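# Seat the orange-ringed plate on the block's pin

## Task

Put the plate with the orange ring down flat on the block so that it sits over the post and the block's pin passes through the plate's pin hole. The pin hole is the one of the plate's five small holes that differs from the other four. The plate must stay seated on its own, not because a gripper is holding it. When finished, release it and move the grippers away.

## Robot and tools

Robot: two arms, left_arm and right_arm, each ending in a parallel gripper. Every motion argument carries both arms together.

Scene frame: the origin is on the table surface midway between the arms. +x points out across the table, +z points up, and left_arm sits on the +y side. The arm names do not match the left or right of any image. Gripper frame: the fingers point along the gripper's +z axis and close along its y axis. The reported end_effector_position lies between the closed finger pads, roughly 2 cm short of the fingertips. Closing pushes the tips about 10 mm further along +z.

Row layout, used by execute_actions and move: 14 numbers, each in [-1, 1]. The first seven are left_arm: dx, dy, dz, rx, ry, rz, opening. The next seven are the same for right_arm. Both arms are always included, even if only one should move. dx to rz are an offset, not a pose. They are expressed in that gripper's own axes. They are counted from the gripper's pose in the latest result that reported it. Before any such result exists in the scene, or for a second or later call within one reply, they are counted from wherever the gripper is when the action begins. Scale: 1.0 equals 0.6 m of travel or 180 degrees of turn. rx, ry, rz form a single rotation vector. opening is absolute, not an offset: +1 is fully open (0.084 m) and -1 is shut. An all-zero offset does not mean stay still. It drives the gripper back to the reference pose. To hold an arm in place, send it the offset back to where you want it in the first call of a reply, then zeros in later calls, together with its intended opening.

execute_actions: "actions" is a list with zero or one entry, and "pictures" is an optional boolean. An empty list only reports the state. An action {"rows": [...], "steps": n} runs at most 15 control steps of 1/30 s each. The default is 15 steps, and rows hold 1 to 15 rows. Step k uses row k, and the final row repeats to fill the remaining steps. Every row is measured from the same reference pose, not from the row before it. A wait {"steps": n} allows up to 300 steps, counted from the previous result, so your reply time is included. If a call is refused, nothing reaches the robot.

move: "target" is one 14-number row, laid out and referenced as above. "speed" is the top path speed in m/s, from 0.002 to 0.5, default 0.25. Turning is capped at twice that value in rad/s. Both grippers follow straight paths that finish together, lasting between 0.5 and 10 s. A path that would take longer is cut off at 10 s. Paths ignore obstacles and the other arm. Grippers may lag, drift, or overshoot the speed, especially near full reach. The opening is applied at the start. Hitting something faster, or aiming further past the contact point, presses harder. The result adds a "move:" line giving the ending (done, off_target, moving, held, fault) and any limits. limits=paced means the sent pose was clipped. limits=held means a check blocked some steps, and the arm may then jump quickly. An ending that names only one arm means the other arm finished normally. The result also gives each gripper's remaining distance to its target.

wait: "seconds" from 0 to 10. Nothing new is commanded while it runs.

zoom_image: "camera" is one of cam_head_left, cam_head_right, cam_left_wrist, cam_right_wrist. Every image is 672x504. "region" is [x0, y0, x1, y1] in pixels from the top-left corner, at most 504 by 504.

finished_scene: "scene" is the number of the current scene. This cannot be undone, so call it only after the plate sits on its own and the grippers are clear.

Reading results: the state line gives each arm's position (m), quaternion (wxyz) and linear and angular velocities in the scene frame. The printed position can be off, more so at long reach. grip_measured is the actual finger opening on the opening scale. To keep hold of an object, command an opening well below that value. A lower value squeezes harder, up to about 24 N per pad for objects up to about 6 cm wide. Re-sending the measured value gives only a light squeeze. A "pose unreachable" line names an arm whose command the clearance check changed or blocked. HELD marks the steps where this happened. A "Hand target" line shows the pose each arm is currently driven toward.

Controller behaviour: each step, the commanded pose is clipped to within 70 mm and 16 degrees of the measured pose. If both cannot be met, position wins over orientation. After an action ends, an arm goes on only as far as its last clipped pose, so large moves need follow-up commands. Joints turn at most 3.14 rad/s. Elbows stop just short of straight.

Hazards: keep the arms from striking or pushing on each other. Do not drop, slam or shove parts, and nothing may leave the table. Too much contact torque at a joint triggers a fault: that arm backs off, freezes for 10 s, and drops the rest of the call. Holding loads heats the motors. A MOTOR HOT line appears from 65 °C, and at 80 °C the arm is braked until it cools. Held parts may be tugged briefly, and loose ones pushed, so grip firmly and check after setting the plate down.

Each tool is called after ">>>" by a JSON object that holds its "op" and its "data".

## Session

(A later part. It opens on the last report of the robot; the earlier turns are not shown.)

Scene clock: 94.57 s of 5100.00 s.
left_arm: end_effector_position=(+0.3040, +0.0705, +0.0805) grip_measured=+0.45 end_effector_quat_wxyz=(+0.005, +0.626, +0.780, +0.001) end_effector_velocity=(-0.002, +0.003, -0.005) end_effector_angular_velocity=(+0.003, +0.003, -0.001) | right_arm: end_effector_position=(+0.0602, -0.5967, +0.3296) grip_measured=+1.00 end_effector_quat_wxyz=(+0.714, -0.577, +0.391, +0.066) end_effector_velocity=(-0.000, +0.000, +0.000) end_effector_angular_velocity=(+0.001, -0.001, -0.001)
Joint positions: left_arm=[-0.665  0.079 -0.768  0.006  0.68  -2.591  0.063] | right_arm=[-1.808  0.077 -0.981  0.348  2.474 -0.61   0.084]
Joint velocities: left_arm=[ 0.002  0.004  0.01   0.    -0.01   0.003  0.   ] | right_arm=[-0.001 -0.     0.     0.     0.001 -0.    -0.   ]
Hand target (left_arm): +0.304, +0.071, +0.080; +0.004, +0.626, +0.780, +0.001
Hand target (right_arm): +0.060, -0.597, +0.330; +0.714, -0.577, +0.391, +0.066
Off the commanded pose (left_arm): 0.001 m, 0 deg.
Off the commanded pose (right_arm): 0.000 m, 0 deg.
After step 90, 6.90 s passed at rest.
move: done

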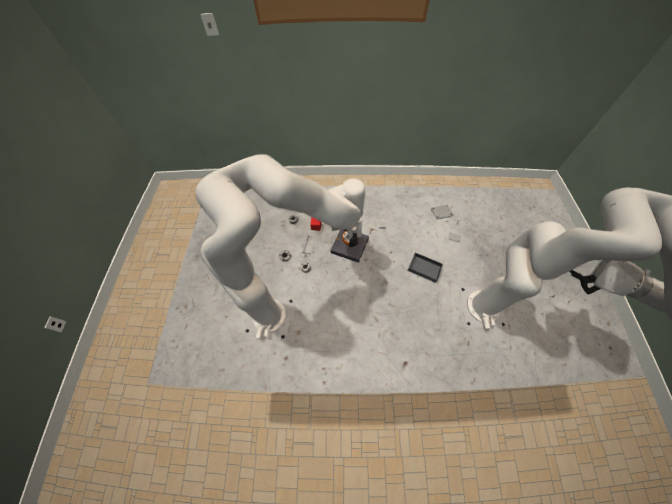

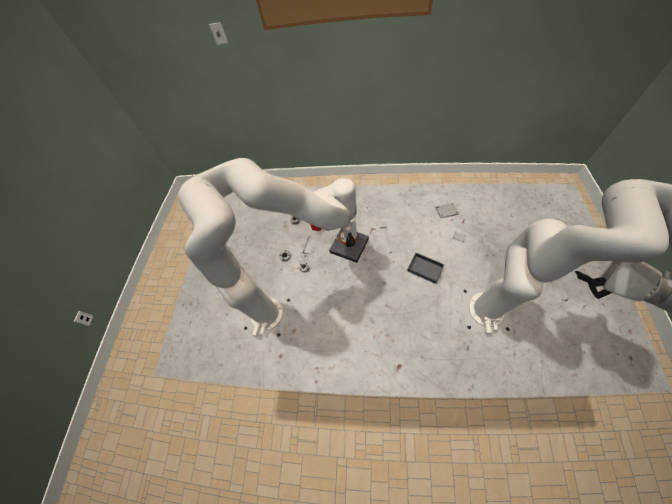

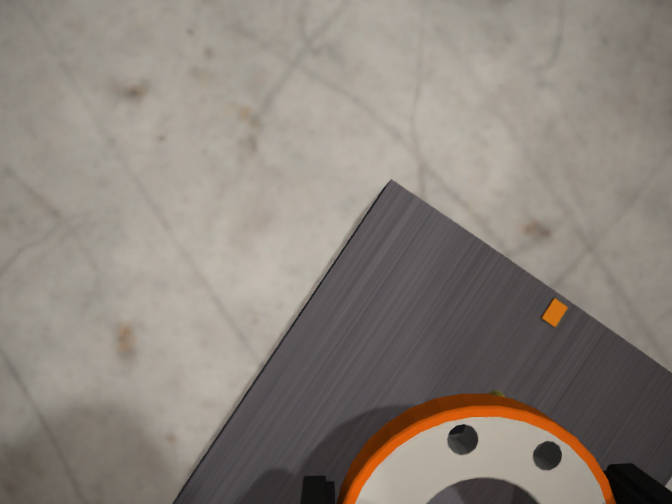

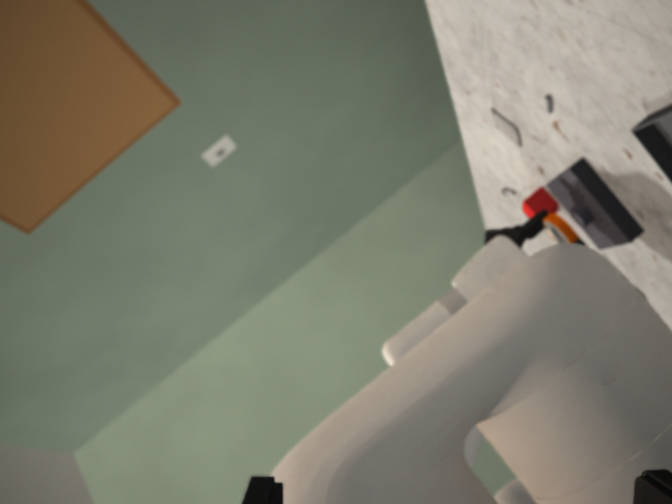

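>>> {"op": "move", "data": {"target": [0.0033,-0.0008,0.02,0,0,0,-0.5,0,0,0,0,0,0,1], "speed": 0.05}}

>>> {"op": "zoom_image", "data": {"camera": "cam_left_wrist", "region": [336, 300, 672, 504]}}

Scene clock: 107.87 s of 5100.00 s.
left_arm: end_effector_position=(+0.3032, +0.0722, +0.0686) grip_measured=+0.45 end_effector_quat_wxyz=(+0.005, +0.626, +0.780, +0.001) end_effector_velocity=(+0.001, -0.001, -0.000) end_effector_angular_velocity=(-0.004, -0.003, +0.001) | right_arm: end_effector_position=(+0.0602, -0.5967, +0.3296) grip_measured=+1.00 end_effector_quat_wxyz=(+0.714, -0.577, +0.391, +0.066) end_effector_velocity=(-0.000, +0.000, +0.000) end_effector_angular_velocity=(+0.001, +0.000, +0.002)
Joint positions: left_arm=[-0.663  0.102 -0.754  0.006  0.643 -2.59   0.063] | right_arm=[-1.808  0.077 -0.981  0.348  2.474 -0.61   0.084]
Joint velocities: left_arm=[ 0.     0.001  0.    -0.001 -0.006  0.     0.   ] | right_arm=[ 0.001 -0.     0.    -0.002  0.001 -0.     0.   ]
Hand target (left_arm): +0.303, +0.072, +0.068; +0.005, +0.626, +0.780, +0.001
Hand target (right_arm): +0.060, -0.597, +0.330; +0.714, -0.577, +0.391, +0.066
Off the commanded pose (left_arm): 0.000 m, 0 deg.
Off the commanded pose (right_arm): 0.000 m, 0 deg.
After step 90, 9.57 s passed at rest.
move: done

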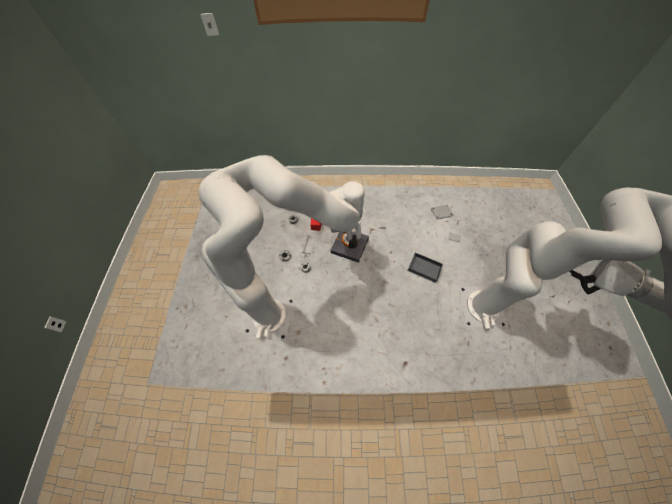

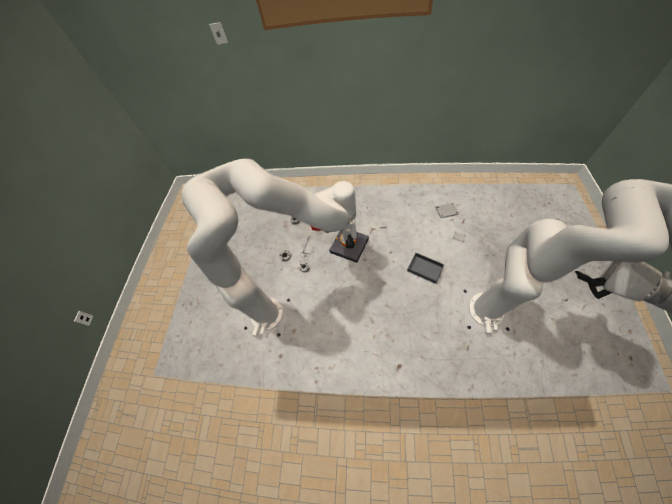

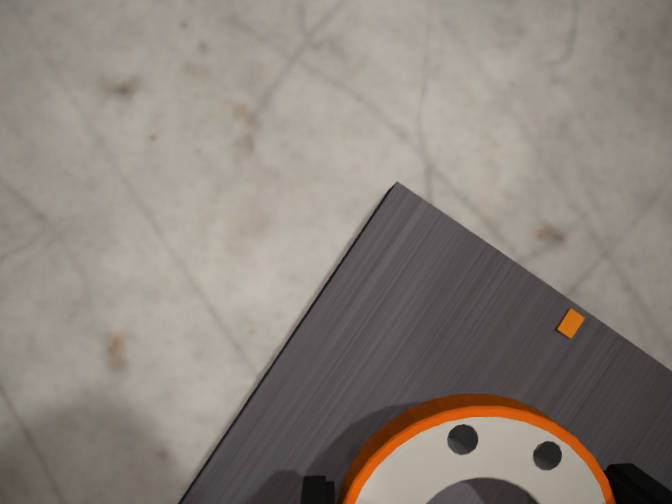

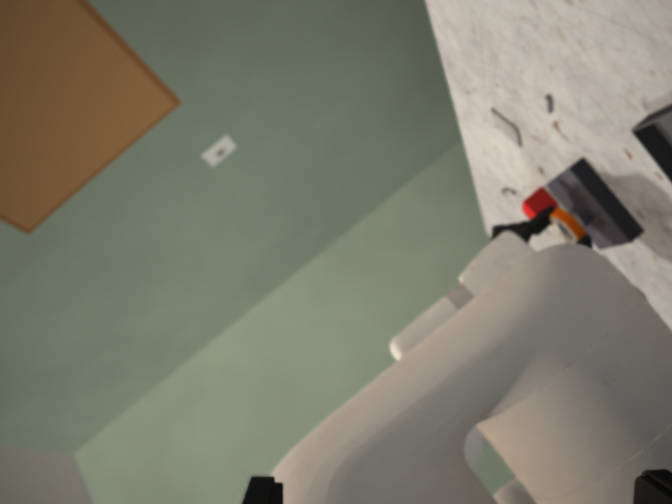

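Region (336, 300, 672, 504) of cam_left_wrist's 672x504 image, scaled by 1.500, with more detail than that image has; it fills the top 306 rows of this view, and the rest is white.

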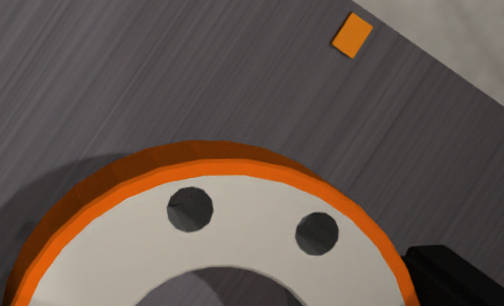

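>>> {"op": "move", "data": {"target": [0,0,0.02,0,0,0,-0.5,0,0,0,0,0,0,1], "speed": 0.015}}

Scene clock: 111.57 s of 5100.00 s.
left_arm: end_effector_position=(+0.3033, +0.0722, +0.0568) grip_measured=+0.45 end_effector_quat_wxyz=(+0.005, +0.626, +0.780, +0.001) end_effector_velocity=(+0.002, -0.001, -0.000) end_effector_angular_velocity=(-0.004, -0.004, +0.001) | right_arm: end_effector_position=(+0.0602, -0.5967, +0.3296) grip_measured=+1.00 end_effector_quat_wxyz=(+0.714, -0.577, +0.391, +0.066) end_effector_velocity=(-0.000, -0.000, -0.000) end_effector_angular_velocity=(-0.001, +0.002, +0.001)
Joint positions: left_arm=[-0.663  0.131 -0.748  0.007  0.608 -2.59   0.063] | right_arm=[-1.808  0.077 -0.981  0.348  2.474 -0.61   0.084]
Joint velocities: left_arm=[ 0.002  0.003 -0.002  0.    -0.007  0.    -0.   ] | right_arm=[ 0.001  0.    -0.    -0.001 -0.001  0.001  0.   ]
Hand target (left_arm): +0.303, +0.072, +0.057; +0.005, +0.626, +0.780, +0.001
Hand target (right_arm): +0.060, -0.597, +0.330; +0.714, -0.577, +0.391, +0.066
Off the commanded pose (left_arm): 0.000 m, 0 deg.
Off the commanded pose (right_arm): 0.000 m, 0 deg.
move: done

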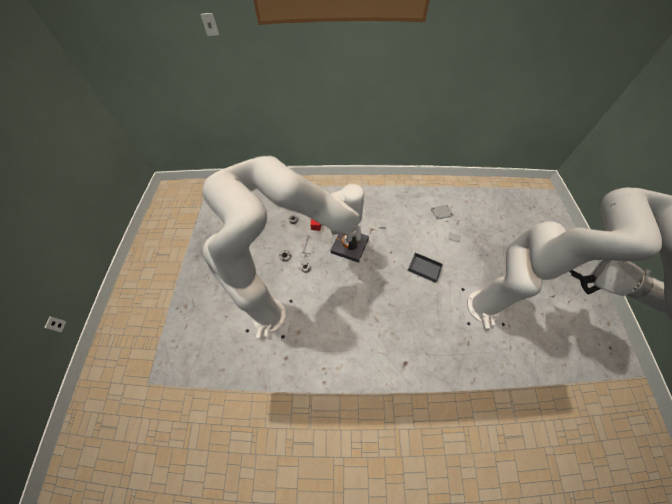

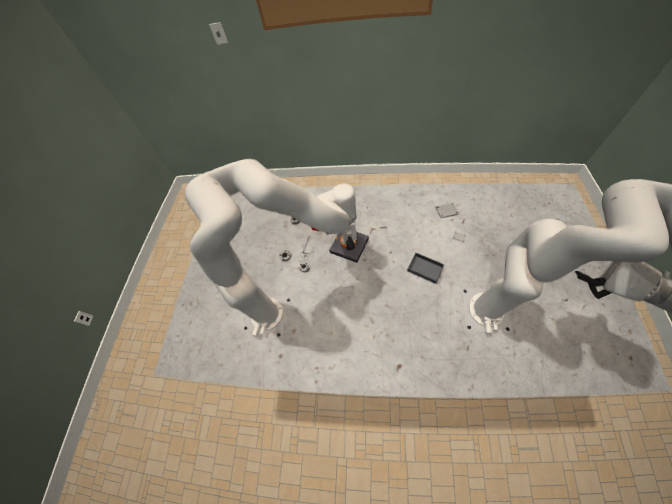

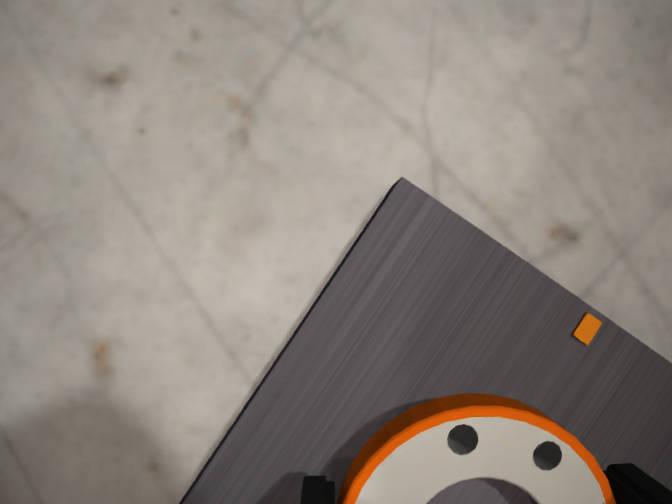

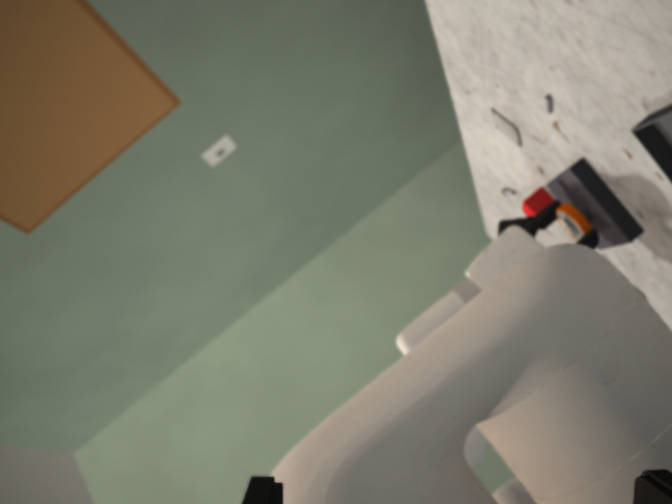

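No contact yet. Continue down.

>>> {"op": "move", "data": {"target": [0,0,0.0117,0,0,0,-0.5,0,0,0,0,0,0,1], "speed": 0.012}}

Scene clock: 113.33 s of 5100.00 s.
left_arm: end_effector_position=(+0.3039, +0.0709, +0.0508) grip_measured=+0.46 end_effector_quat_wxyz=(+0.006, +0.626, +0.780, +0.001) end_effector_velocity=(-0.001, +0.002, -0.003) end_effector_angular_velocity=(+0.004, +0.003, -0.000) | right_arm: end_effector_position=(+0.0602, -0.5967, +0.3296) grip_measured=+1.00 end_effector_quat_wxyz=(+0.714, -0.577, +0.391, +0.066) end_effector_velocity=(-0.000, +0.000, +0.000) end_effector_angular_velocity=(+0.001, -0.000, +0.000)
Joint positions: left_arm=[-0.664  0.148 -0.747  0.007  0.587 -2.59   0.064] | right_arm=[-1.808  0.077 -0.981  0.348  2.474 -0.61   0.084]
Joint velocities: left_arm=[ 0.     0.004  0.004  0.002 -0.003 -0.001  0.001] | right_arm=[-0.    -0.    -0.    -0.001  0.001 -0.     0.   ]
Hand target (left_arm): +0.303, +0.072, +0.050; +0.005, +0.626, +0.780, +0.001
Hand target (right_arm): +0.060, -0.597, +0.330; +0.714, -0.577, +0.391, +0.066
Off the commanded pose (left_arm): 0.002 m, 0 deg.
Off the commanded pose (right_arm): 0.000 m, 0 deg.
move: done

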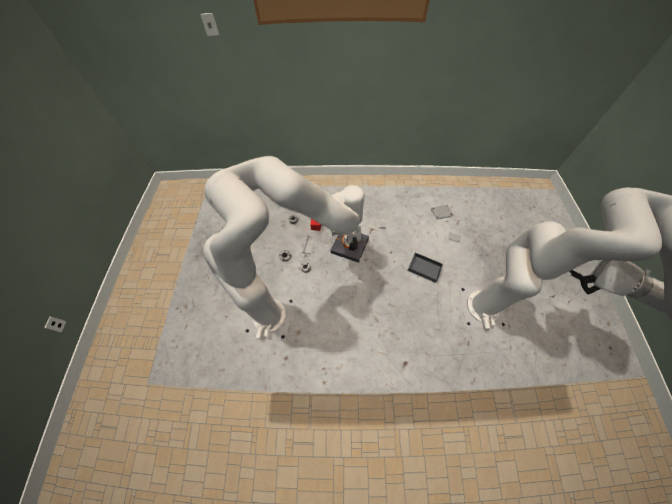

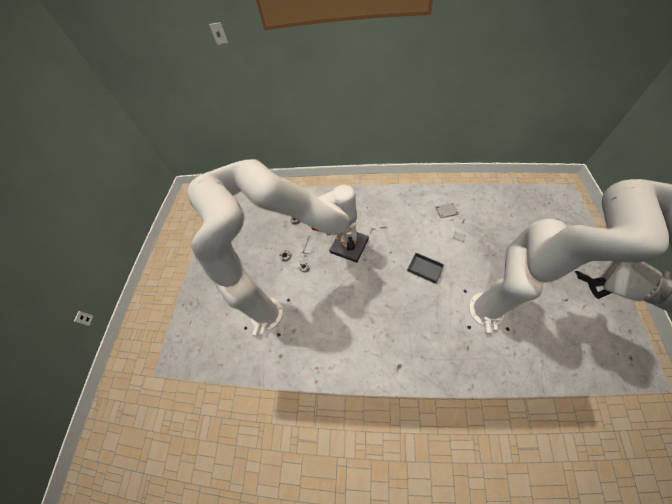

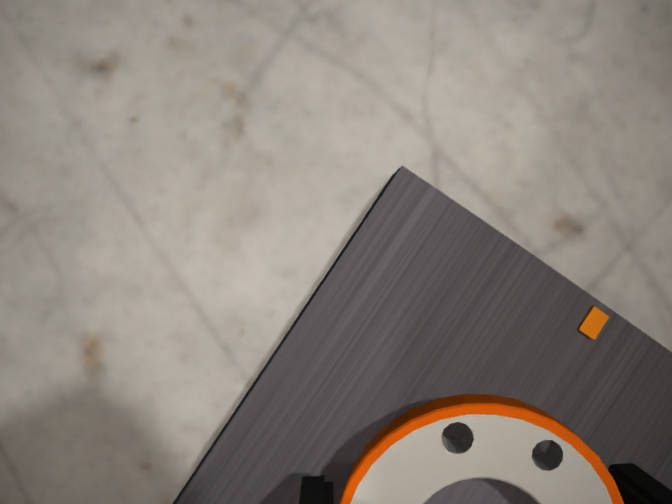

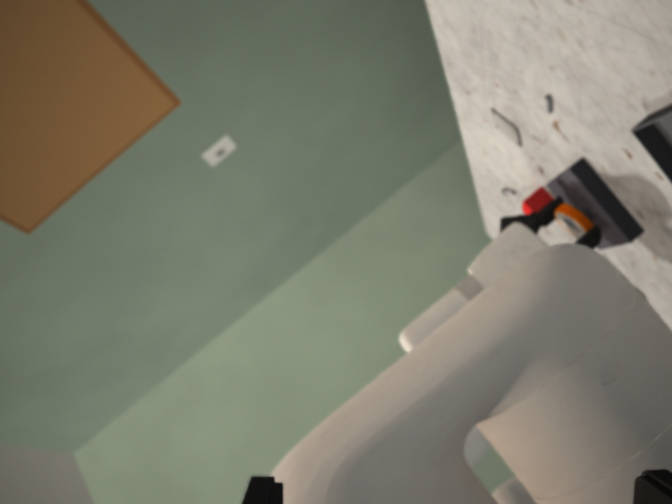

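>>> {"op": "move", "data": {"target": [0,0,-0.012,0,0,0,-0.5,0,0,0,0,0,0,1], "speed": 0.03}}

>>> {"op": "zoom_image", "data": {"camera": "cam_right_wrist", "region": [490, 150, 650, 270]}}

>>> {"op": "zoom_image", "data": {"camera": "cam_head_left", "region": [310, 205, 390, 265]}}

Scene clock: 117.90 s of 5100.00 s.
left_arm: end_effector_position=(+0.3036, +0.0713, +0.0577) grip_measured=+0.46 end_effector_quat_wxyz=(+0.006, +0.626, +0.780, +0.001) end_effector_velocity=(+0.002, -0.002, +0.002) end_effector_angular_velocity=(-0.005, -0.005, -0.001) | right_arm: end_effector_position=(+0.0602, -0.5967, +0.3296) grip_measured=+1.00 end_effector_quat_wxyz=(+0.714, -0.577, +0.391, +0.066) end_effector_velocity=(-0.000, -0.000, -0.000) end_effector_angular_velocity=(-0.001, +0.000, -0.001)
Joint positions: left_arm=[-0.664  0.13  -0.749  0.006  0.608 -2.59   0.063] | right_arm=[-1.808  0.077 -0.981  0.348  2.474 -0.61   0.084]
Joint velocities: left_arm=[-0.    -0.003 -0.002  0.001 -0.002  0.    -0.   ] | right_arm=[-0.001  0.    -0.    -0.    -0.001 -0.001  0.   ]
Hand target (left_arm): +0.304, +0.071, +0.058; +0.006, +0.626, +0.780, +0.001
Hand target (right_arm): +0.060, -0.597, +0.330; +0.714, -0.577, +0.391, +0.066
Off the commanded pose (left_arm): 0.000 m, 0 deg.
Off the commanded pose (right_arm): 0.000 m, 0 deg.
After step 90, 0.63 s passed at rest.
move: done

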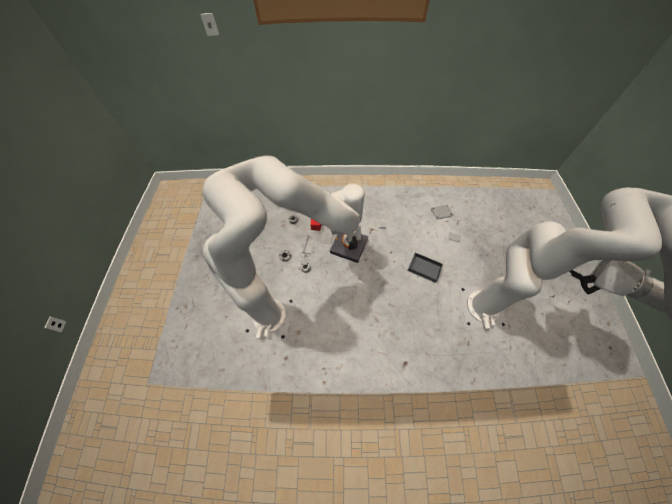

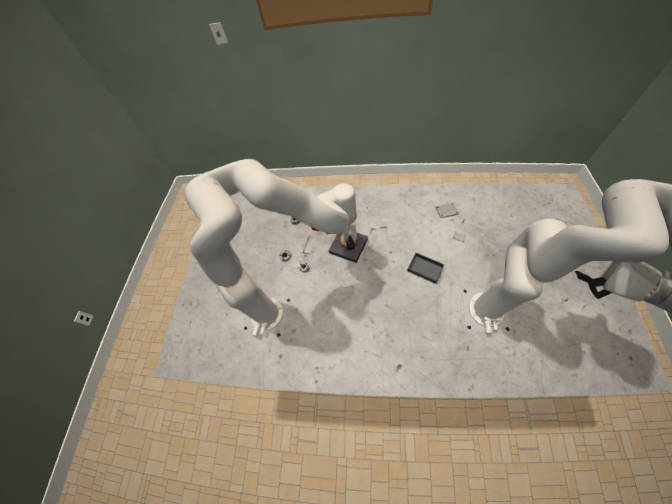

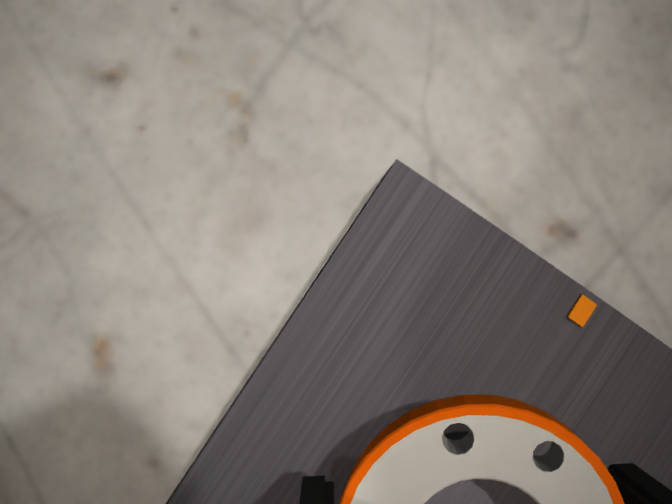

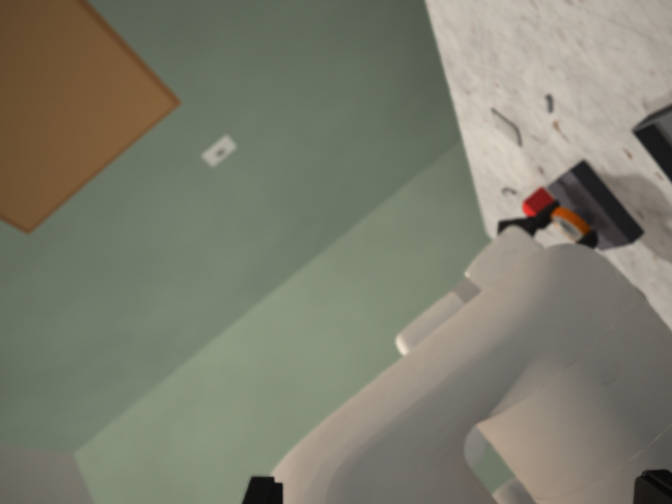

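Region (490, 150, 650, 270) of cam_right_wrist's 672x504 image, scaled by 3.150, with more detail than that image has; it fills the top 378 rows of this view, and the rest is white.

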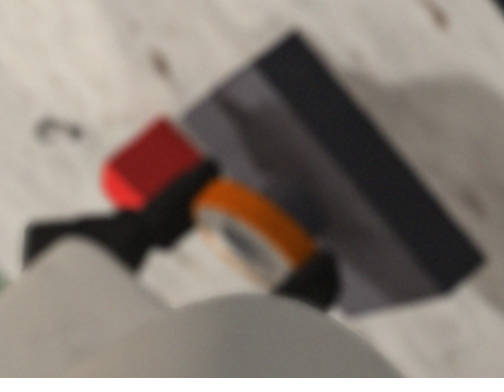

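Region (310, 205, 390, 265) of cam_head_left's 672x504 image, scaled by 6.300, with more detail than that image has; it fills the top 378 rows of this view, and the rest is white.

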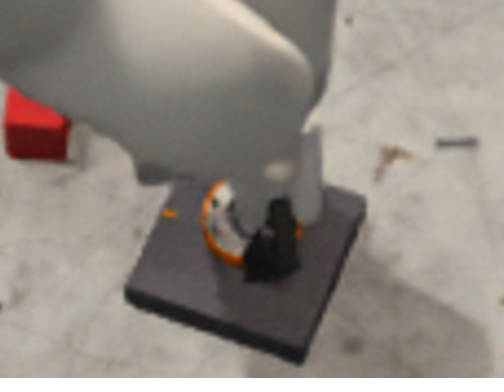

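>>> {"op": "move", "data": {"target": [0,0,-0.03,0,0,0,-0.5,0,0,0,0,0,0,1], "speed": 0.1}}

>>> {"op": "move", "data": {"target": [-0.2438,-0.026,0.0,0,0,0,-0.5,0,0,0,0,0,0,1], "speed": 0.2}}

>>> {"op": "move", "data": {"target": [0,0,0.092,0,0,0,-0.5,0,0,0,0,0,0,1], "speed": 0.05}}

Scene clock: 141.87 s of 5100.00 s.
left_arm: end_effector_position=(+0.3033, +0.0714, +0.0754) grip_measured=+0.46 end_effector_quat_wxyz=(+0.006, +0.626, +0.780, +0.001) end_effector_velocity=(+0.000, +0.001, +0.002) end_effector_angular_velocity=(+0.002, -0.001, -0.002) | right_arm: end_effector_position=(+0.0602, -0.5967, +0.3296) grip_measured=+1.00 end_effector_quat_wxyz=(+0.714, -0.577, +0.391, +0.066) end_effector_velocity=(+0.000, +0.000, +0.000) end_effector_angular_velocity=(+0.001, -0.001, +0.000)
Joint positions: left_arm=[-0.664  0.086 -0.758  0.006  0.661 -2.59   0.063] | right_arm=[-1.808  0.077 -0.981  0.348  2.474 -0.61   0.084]
Joint velocities: left_arm=[ 0.001 -0.006 -0.001  0.003  0.008  0.     0.   ] | right_arm=[-0.    -0.     0.     0.     0.001  0.     0.   ]
Hand target (left_arm): +0.303, +0.071, +0.076; +0.006, +0.626, +0.780, +0.001
Hand target (right_arm): +0.060, -0.597, +0.330; +0.714, -0.577, +0.391, +0.066
Off the commanded pose (left_arm): 0.000 m, 0 deg.
Off the commanded pose (right_arm): 0.000 m, 0 deg.
After step 90, 20.23 s passed at rest.
move: done

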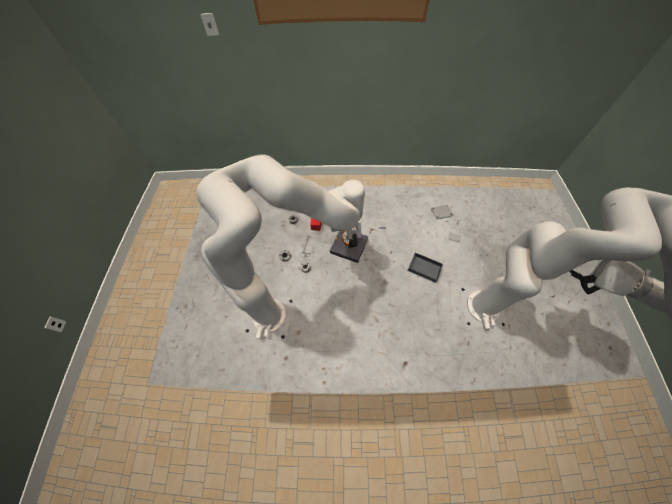

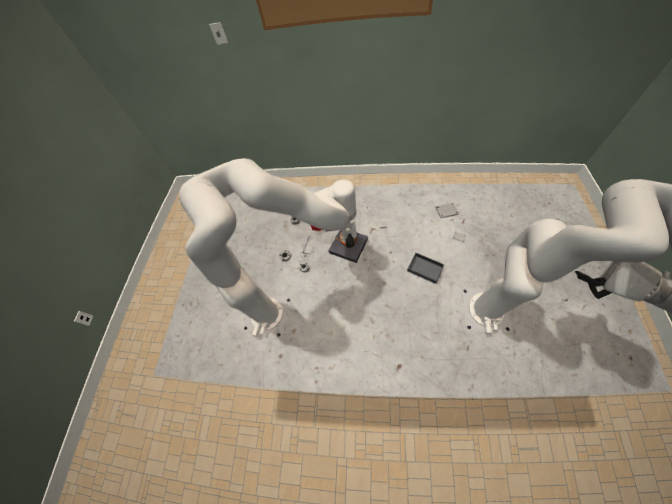

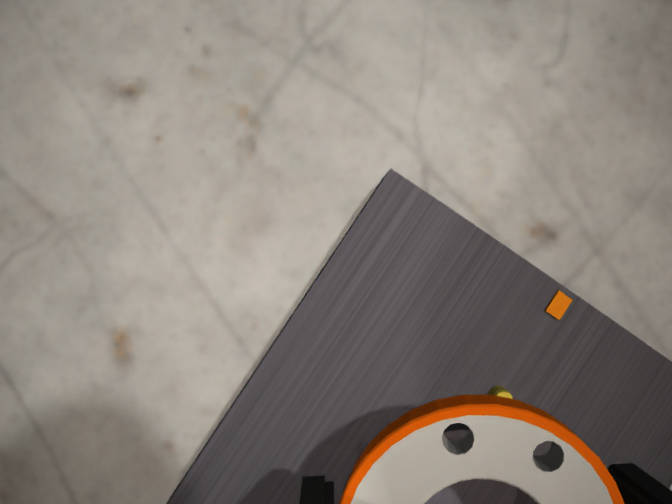

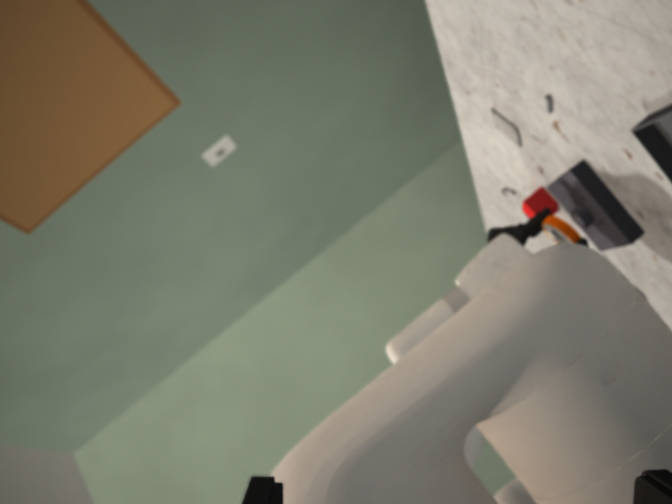

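Scene clock: 143.13 s of 5100.00 s.
left_arm: end_effector_position=(+0.3201, -0.0744, +0.0765) grip_measured=+0.46 end_effector_quat_wxyz=(+0.006, +0.626, +0.780, +0.001) end_effector_velocity=(+0.001, -0.003, +0.001) end_effector_angular_velocity=(+0.000, -0.001, -0.000) | right_arm: end_effector_position=(+0.0602, -0.5967, +0.3296) grip_measured=+1.00 end_effector_quat_wxyz=(+0.714, -0.577, +0.391, +0.066) end_effector_velocity=(-0.000, -0.000, +0.000) end_effector_angular_velocity=(+0.000, -0.001, -0.000)
Joint positions: left_arm=[-0.828  0.442 -1.272  0.007  0.82  -2.754  0.063] | right_arm=[-1.808  0.077 -0.981  0.348  2.474 -0.61   0.084]
Joint velocities: left_arm=[-0.002  0.006 -0.011  0.001  0.004 -0.003  0.   ] | right_arm=[-0.     0.    -0.     0.     0.001 -0.    -0.   ]
Hand target (left_arm): +0.320, -0.075, +0.076; +0.006, +0.626, +0.780, +0.001
Hand target (right_arm): +0.060, -0.597, +0.330; +0.714, -0.577, +0.391, +0.066
Off the commanded pose (left_arm): 0.001 m, 0 deg.
Off the commanded pose (right_arm): 0.000 m, 0 deg.
move: done

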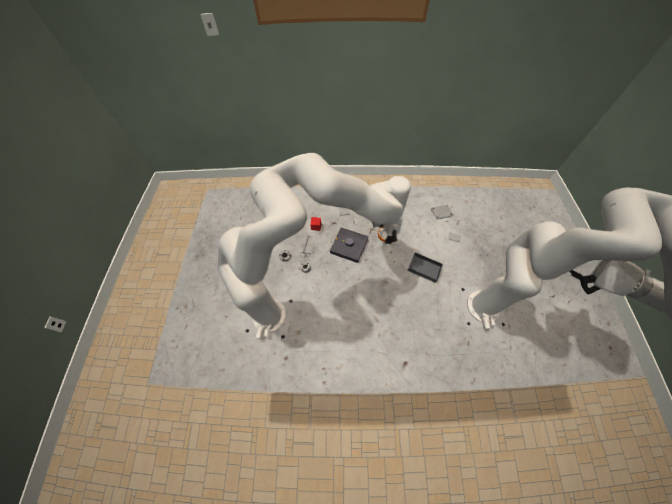

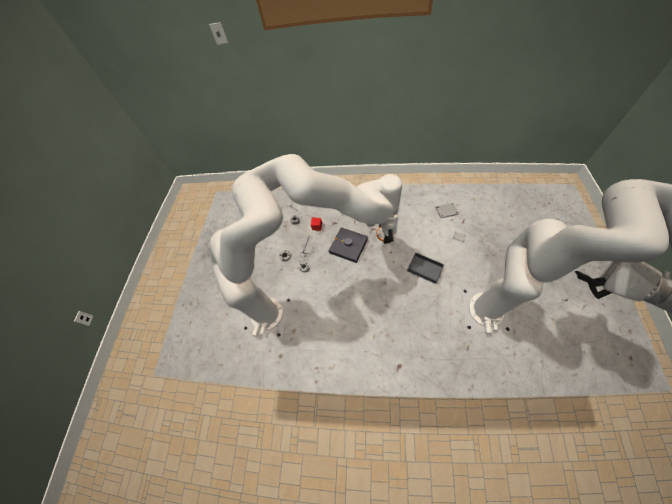

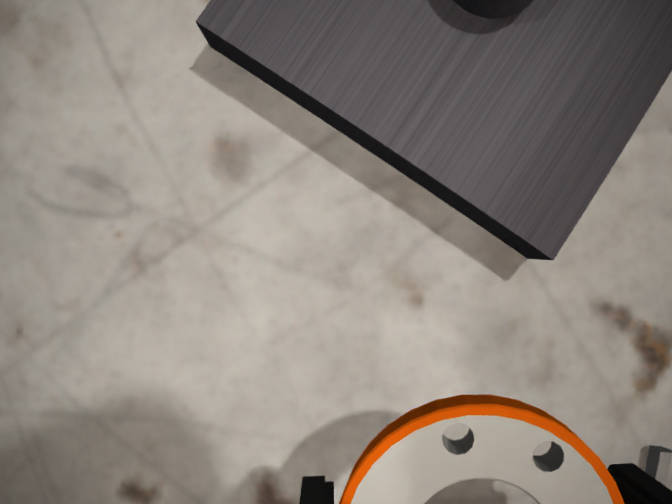

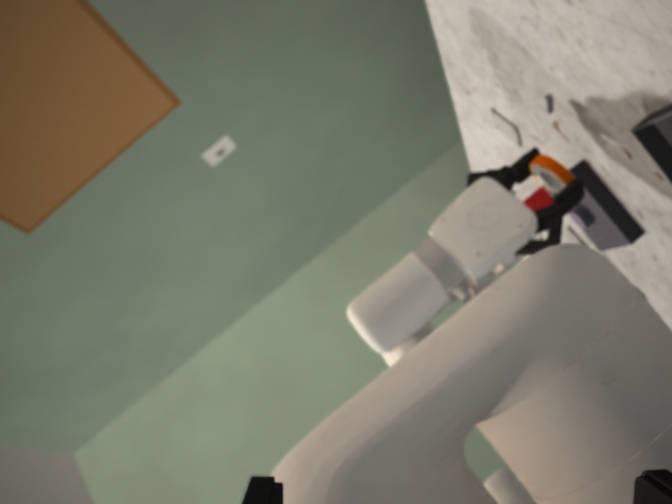

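Scene clock: 144.57 s of 5100.00 s.
left_arm: end_effector_position=(+0.3209, -0.0749, +0.0218) grip_measured=+0.46 end_effector_quat_wxyz=(+0.006, +0.626, +0.780, +0.001) end_effector_velocity=(+0.000, +0.000, -0.003) end_effector_angular_velocity=(+0.001, +0.001, +0.002) | right_arm: end_effector_position=(+0.0602, -0.5967, +0.3296) grip_measured=+1.00 end_effector_quat_wxyz=(+0.714, -0.577, +0.391, +0.066) end_effector_velocity=(-0.000, -0.000, -0.000) end_effector_angular_velocity=(-0.001, +0.001, -0.000)
Joint positions: left_arm=[-0.827  0.548 -1.258  0.008  0.698 -2.755  0.063] | right_arm=[-1.808  0.077 -0.981  0.348  2.474 -0.61   0.084]
Joint velocities: left_arm=[ 0.001  0.005 -0.     0.    -0.004 -0.001 -0.   ] | right_arm=[-0.     0.    -0.001 -0.001 -0.    -0.    -0.   ]
Hand target (left_arm): +0.321, -0.075, +0.021; +0.006, +0.626, +0.780, +0.001
Hand target (right_arm): +0.060, -0.597, +0.330; +0.714, -0.577, +0.391, +0.066
Off the commanded pose (left_arm): 0.001 m, 0 deg.
Off the commanded pose (right_arm): 0.000 m, 0 deg.
move: done

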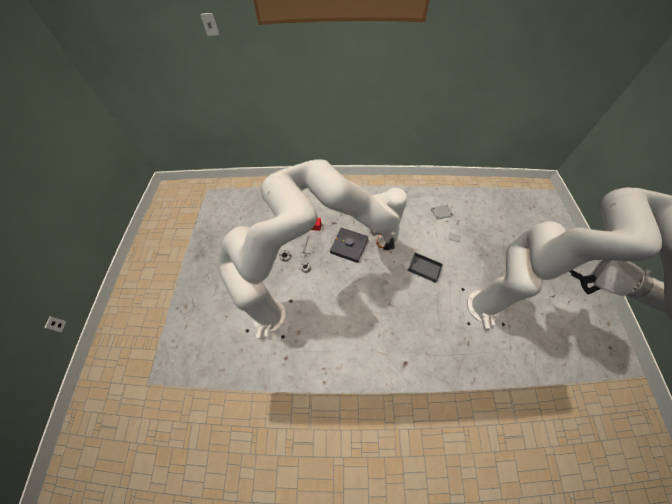

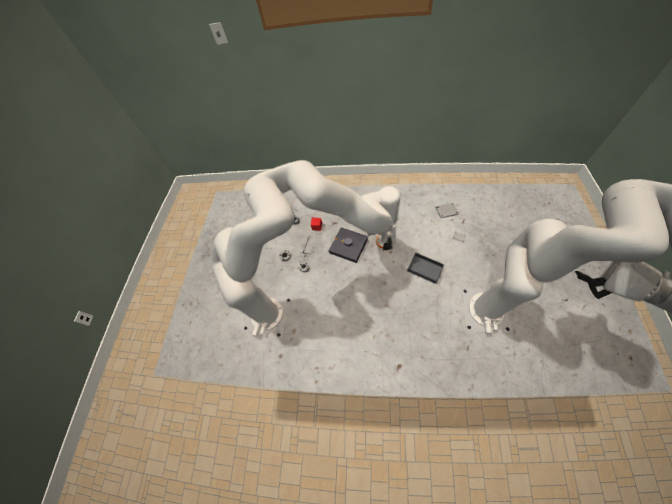

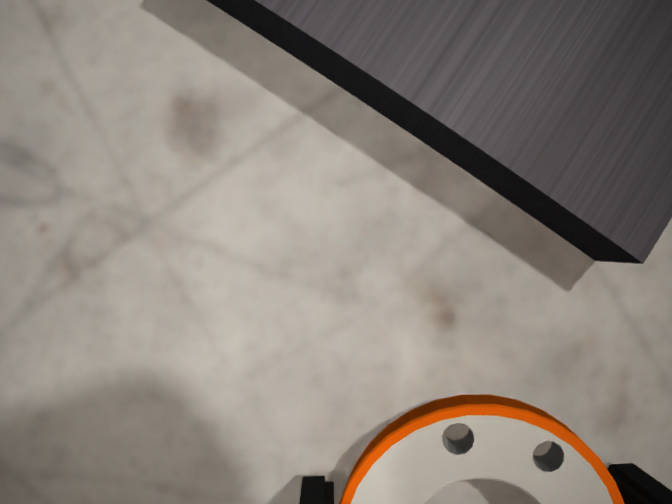

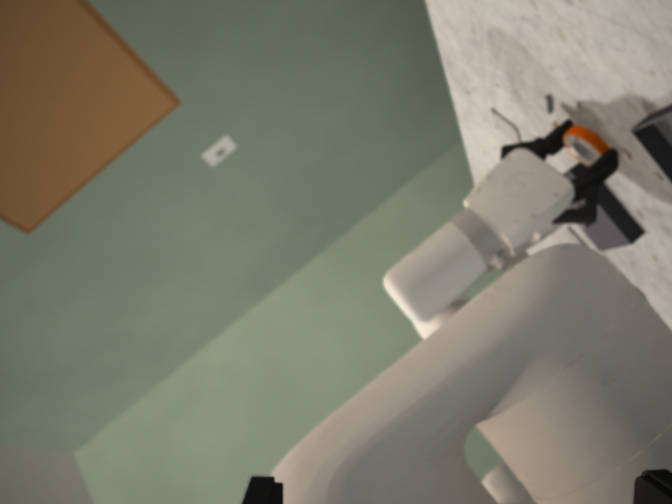

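Lower 3 mm more, then release.

>>> {"op": "move", "data": {"target": [0,0,0.0055,0,0,0,-0.5,0,0,0,0,0,0,1], "speed": 0.015}}

>>> {"op": "move", "data": {"target": [0,0,0,0,0,0,0.8,0,0,0,0,0,0,1], "speed": 0.015}}

Scene clock: 147.17 s of 5100.00 s.
left_arm: end_effector_position=(+0.3209, -0.0749, +0.0186) grip_measured=+0.46 end_effector_quat_wxyz=(+0.006, +0.626, +0.780, +0.001) end_effector_velocity=(+0.001, -0.001, +0.001) end_effector_angular_velocity=(-0.005, -0.002, +0.001) | right_arm: end_effector_position=(+0.0602, -0.5967, +0.3296) grip_measured=+1.00 end_effector_quat_wxyz=(+0.714, -0.577, +0.391, +0.066) end_effector_velocity=(+0.000, -0.000, -0.000) end_effector_angular_velocity=(-0.000, -0.000, +0.001)
Joint positions: left_arm=[-0.827  0.555 -1.258  0.009  0.691 -2.755  0.063] | right_arm=[-1.808  0.077 -0.981  0.348  2.474 -0.61   0.084]
Joint velocities: left_arm=[ 0.    -0.001 -0.002 -0.001 -0.002 -0.    -0.   ] | right_arm=[ 0.001  0.    -0.     0.001 -0.     0.    -0.   ]
Hand target (left_arm): +0.321, -0.075, +0.018; +0.006, +0.626, +0.780, +0.001
Hand target (right_arm): +0.060, -0.597, +0.330; +0.714, -0.577, +0.391, +0.066
Off the commanded pose (left_arm): 0.000 m, 0 deg.
Off the commanded pose (right_arm): 0.000 m, 0 deg.
move: done

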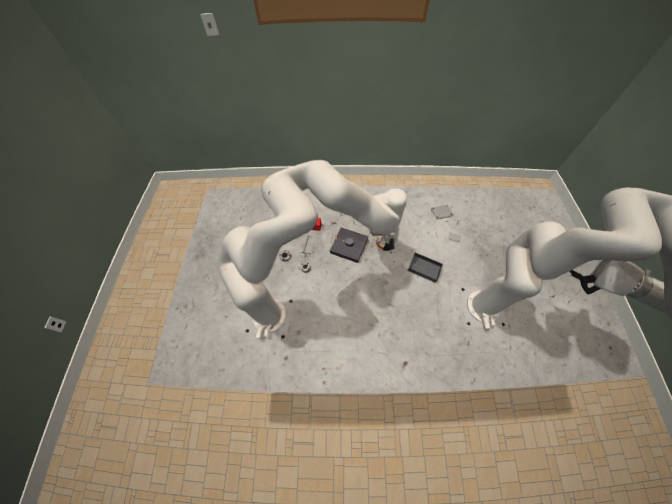

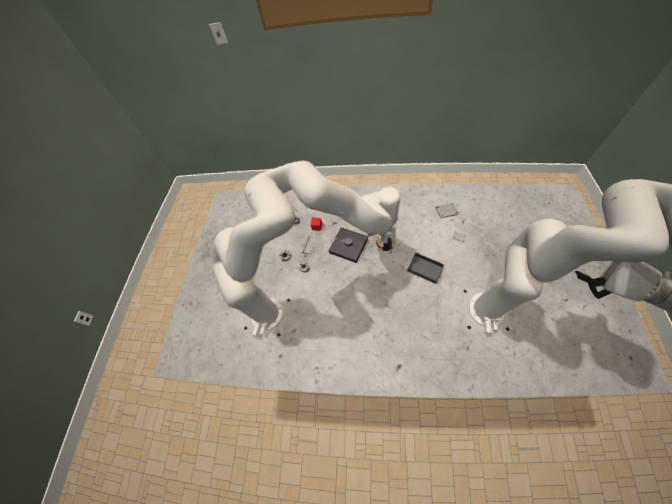

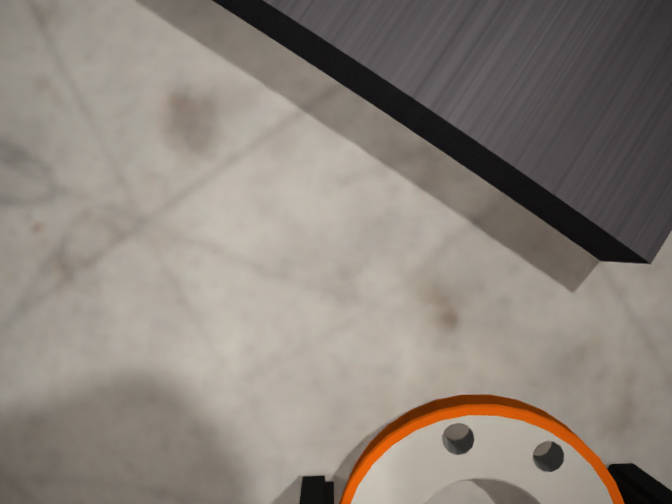

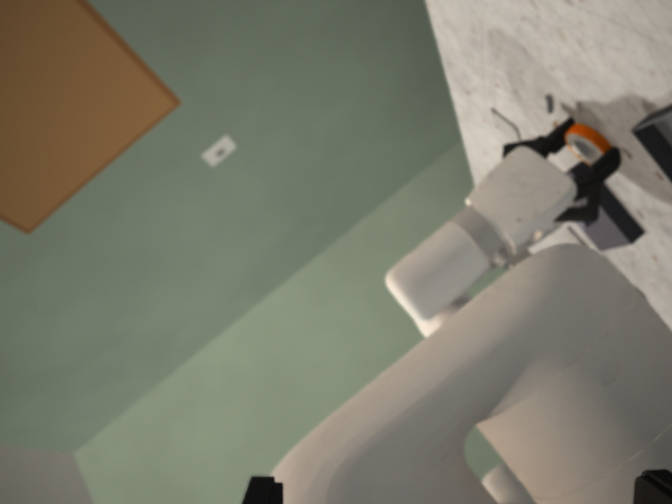

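Scene clock: 147.67 s of 5100.00 s.
left_arm: end_effector_position=(+0.3209, -0.0749, +0.0186) grip_measured=+0.80 end_effector_quat_wxyz=(+0.006, +0.626, +0.780, +0.001) end_effector_velocity=(-0.000, -0.000, -0.000) end_effector_angular_velocity=(-0.001, +0.001, +0.002) | right_arm: end_effector_position=(+0.0602, -0.5967, +0.3296) grip_measured=+1.00 end_effector_quat_wxyz=(+0.714, -0.577, +0.391, +0.066) end_effector_velocity=(-0.000, -0.000, -0.000) end_effector_angular_velocity=(+0.000, +0.000, -0.002)
Joint positions: left_arm=[-0.827  0.555 -1.258  0.009  0.691 -2.755  0.077] | right_arm=[-1.808  0.077 -0.981  0.348  2.474 -0.61   0.084]
Joint velocities: left_arm=[ 0.     0.     0.    -0.001 -0.001 -0.001  0.   ] | right_arm=[-0.001  0.     0.001  0.001 -0.001  0.001  0.   ]
Hand target (left_arm): +0.321, -0.075, +0.019; +0.006, +0.626, +0.780, +0.001
Hand target (right_arm): +0.060, -0.597, +0.330; +0.714, -0.577, +0.391, +0.066
Off the commanded pose (left_arm): 0.000 m, 0 deg.
Off the commanded pose (right_arm): 0.000 m, 0 deg.
move: done

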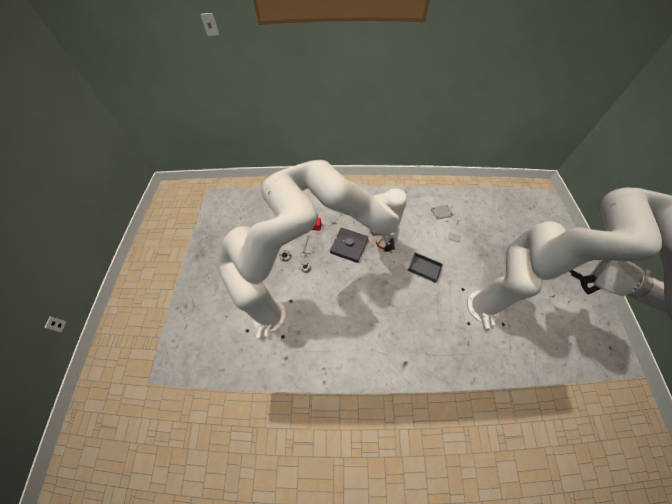

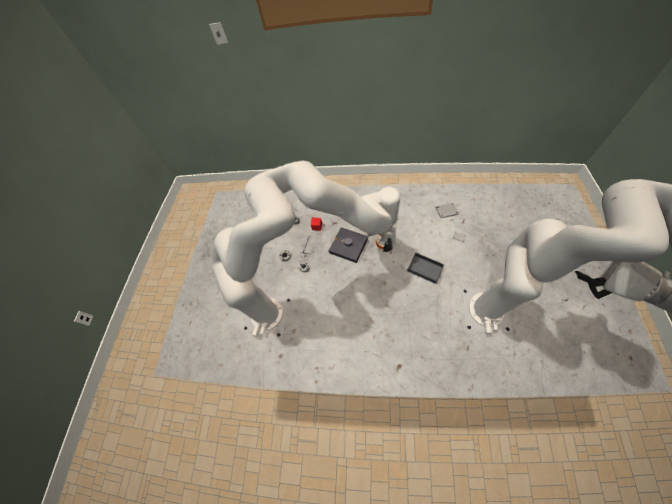

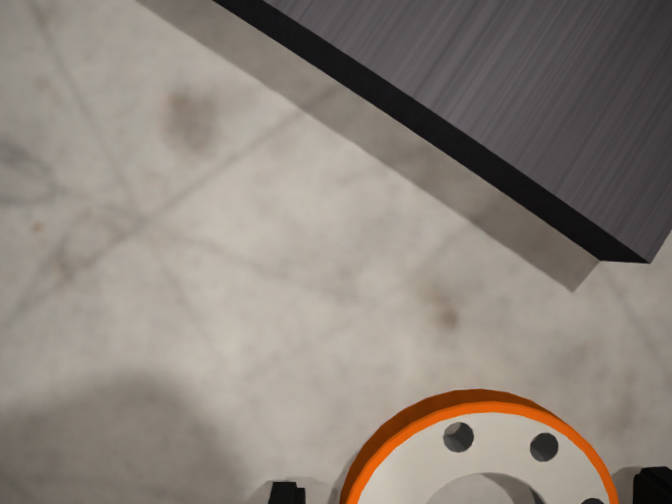

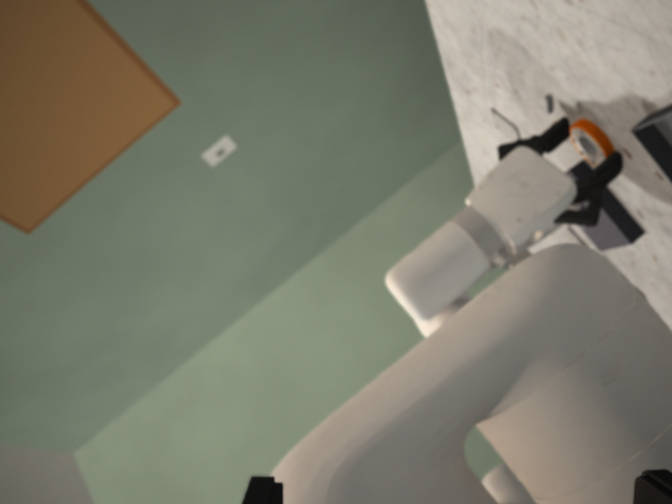

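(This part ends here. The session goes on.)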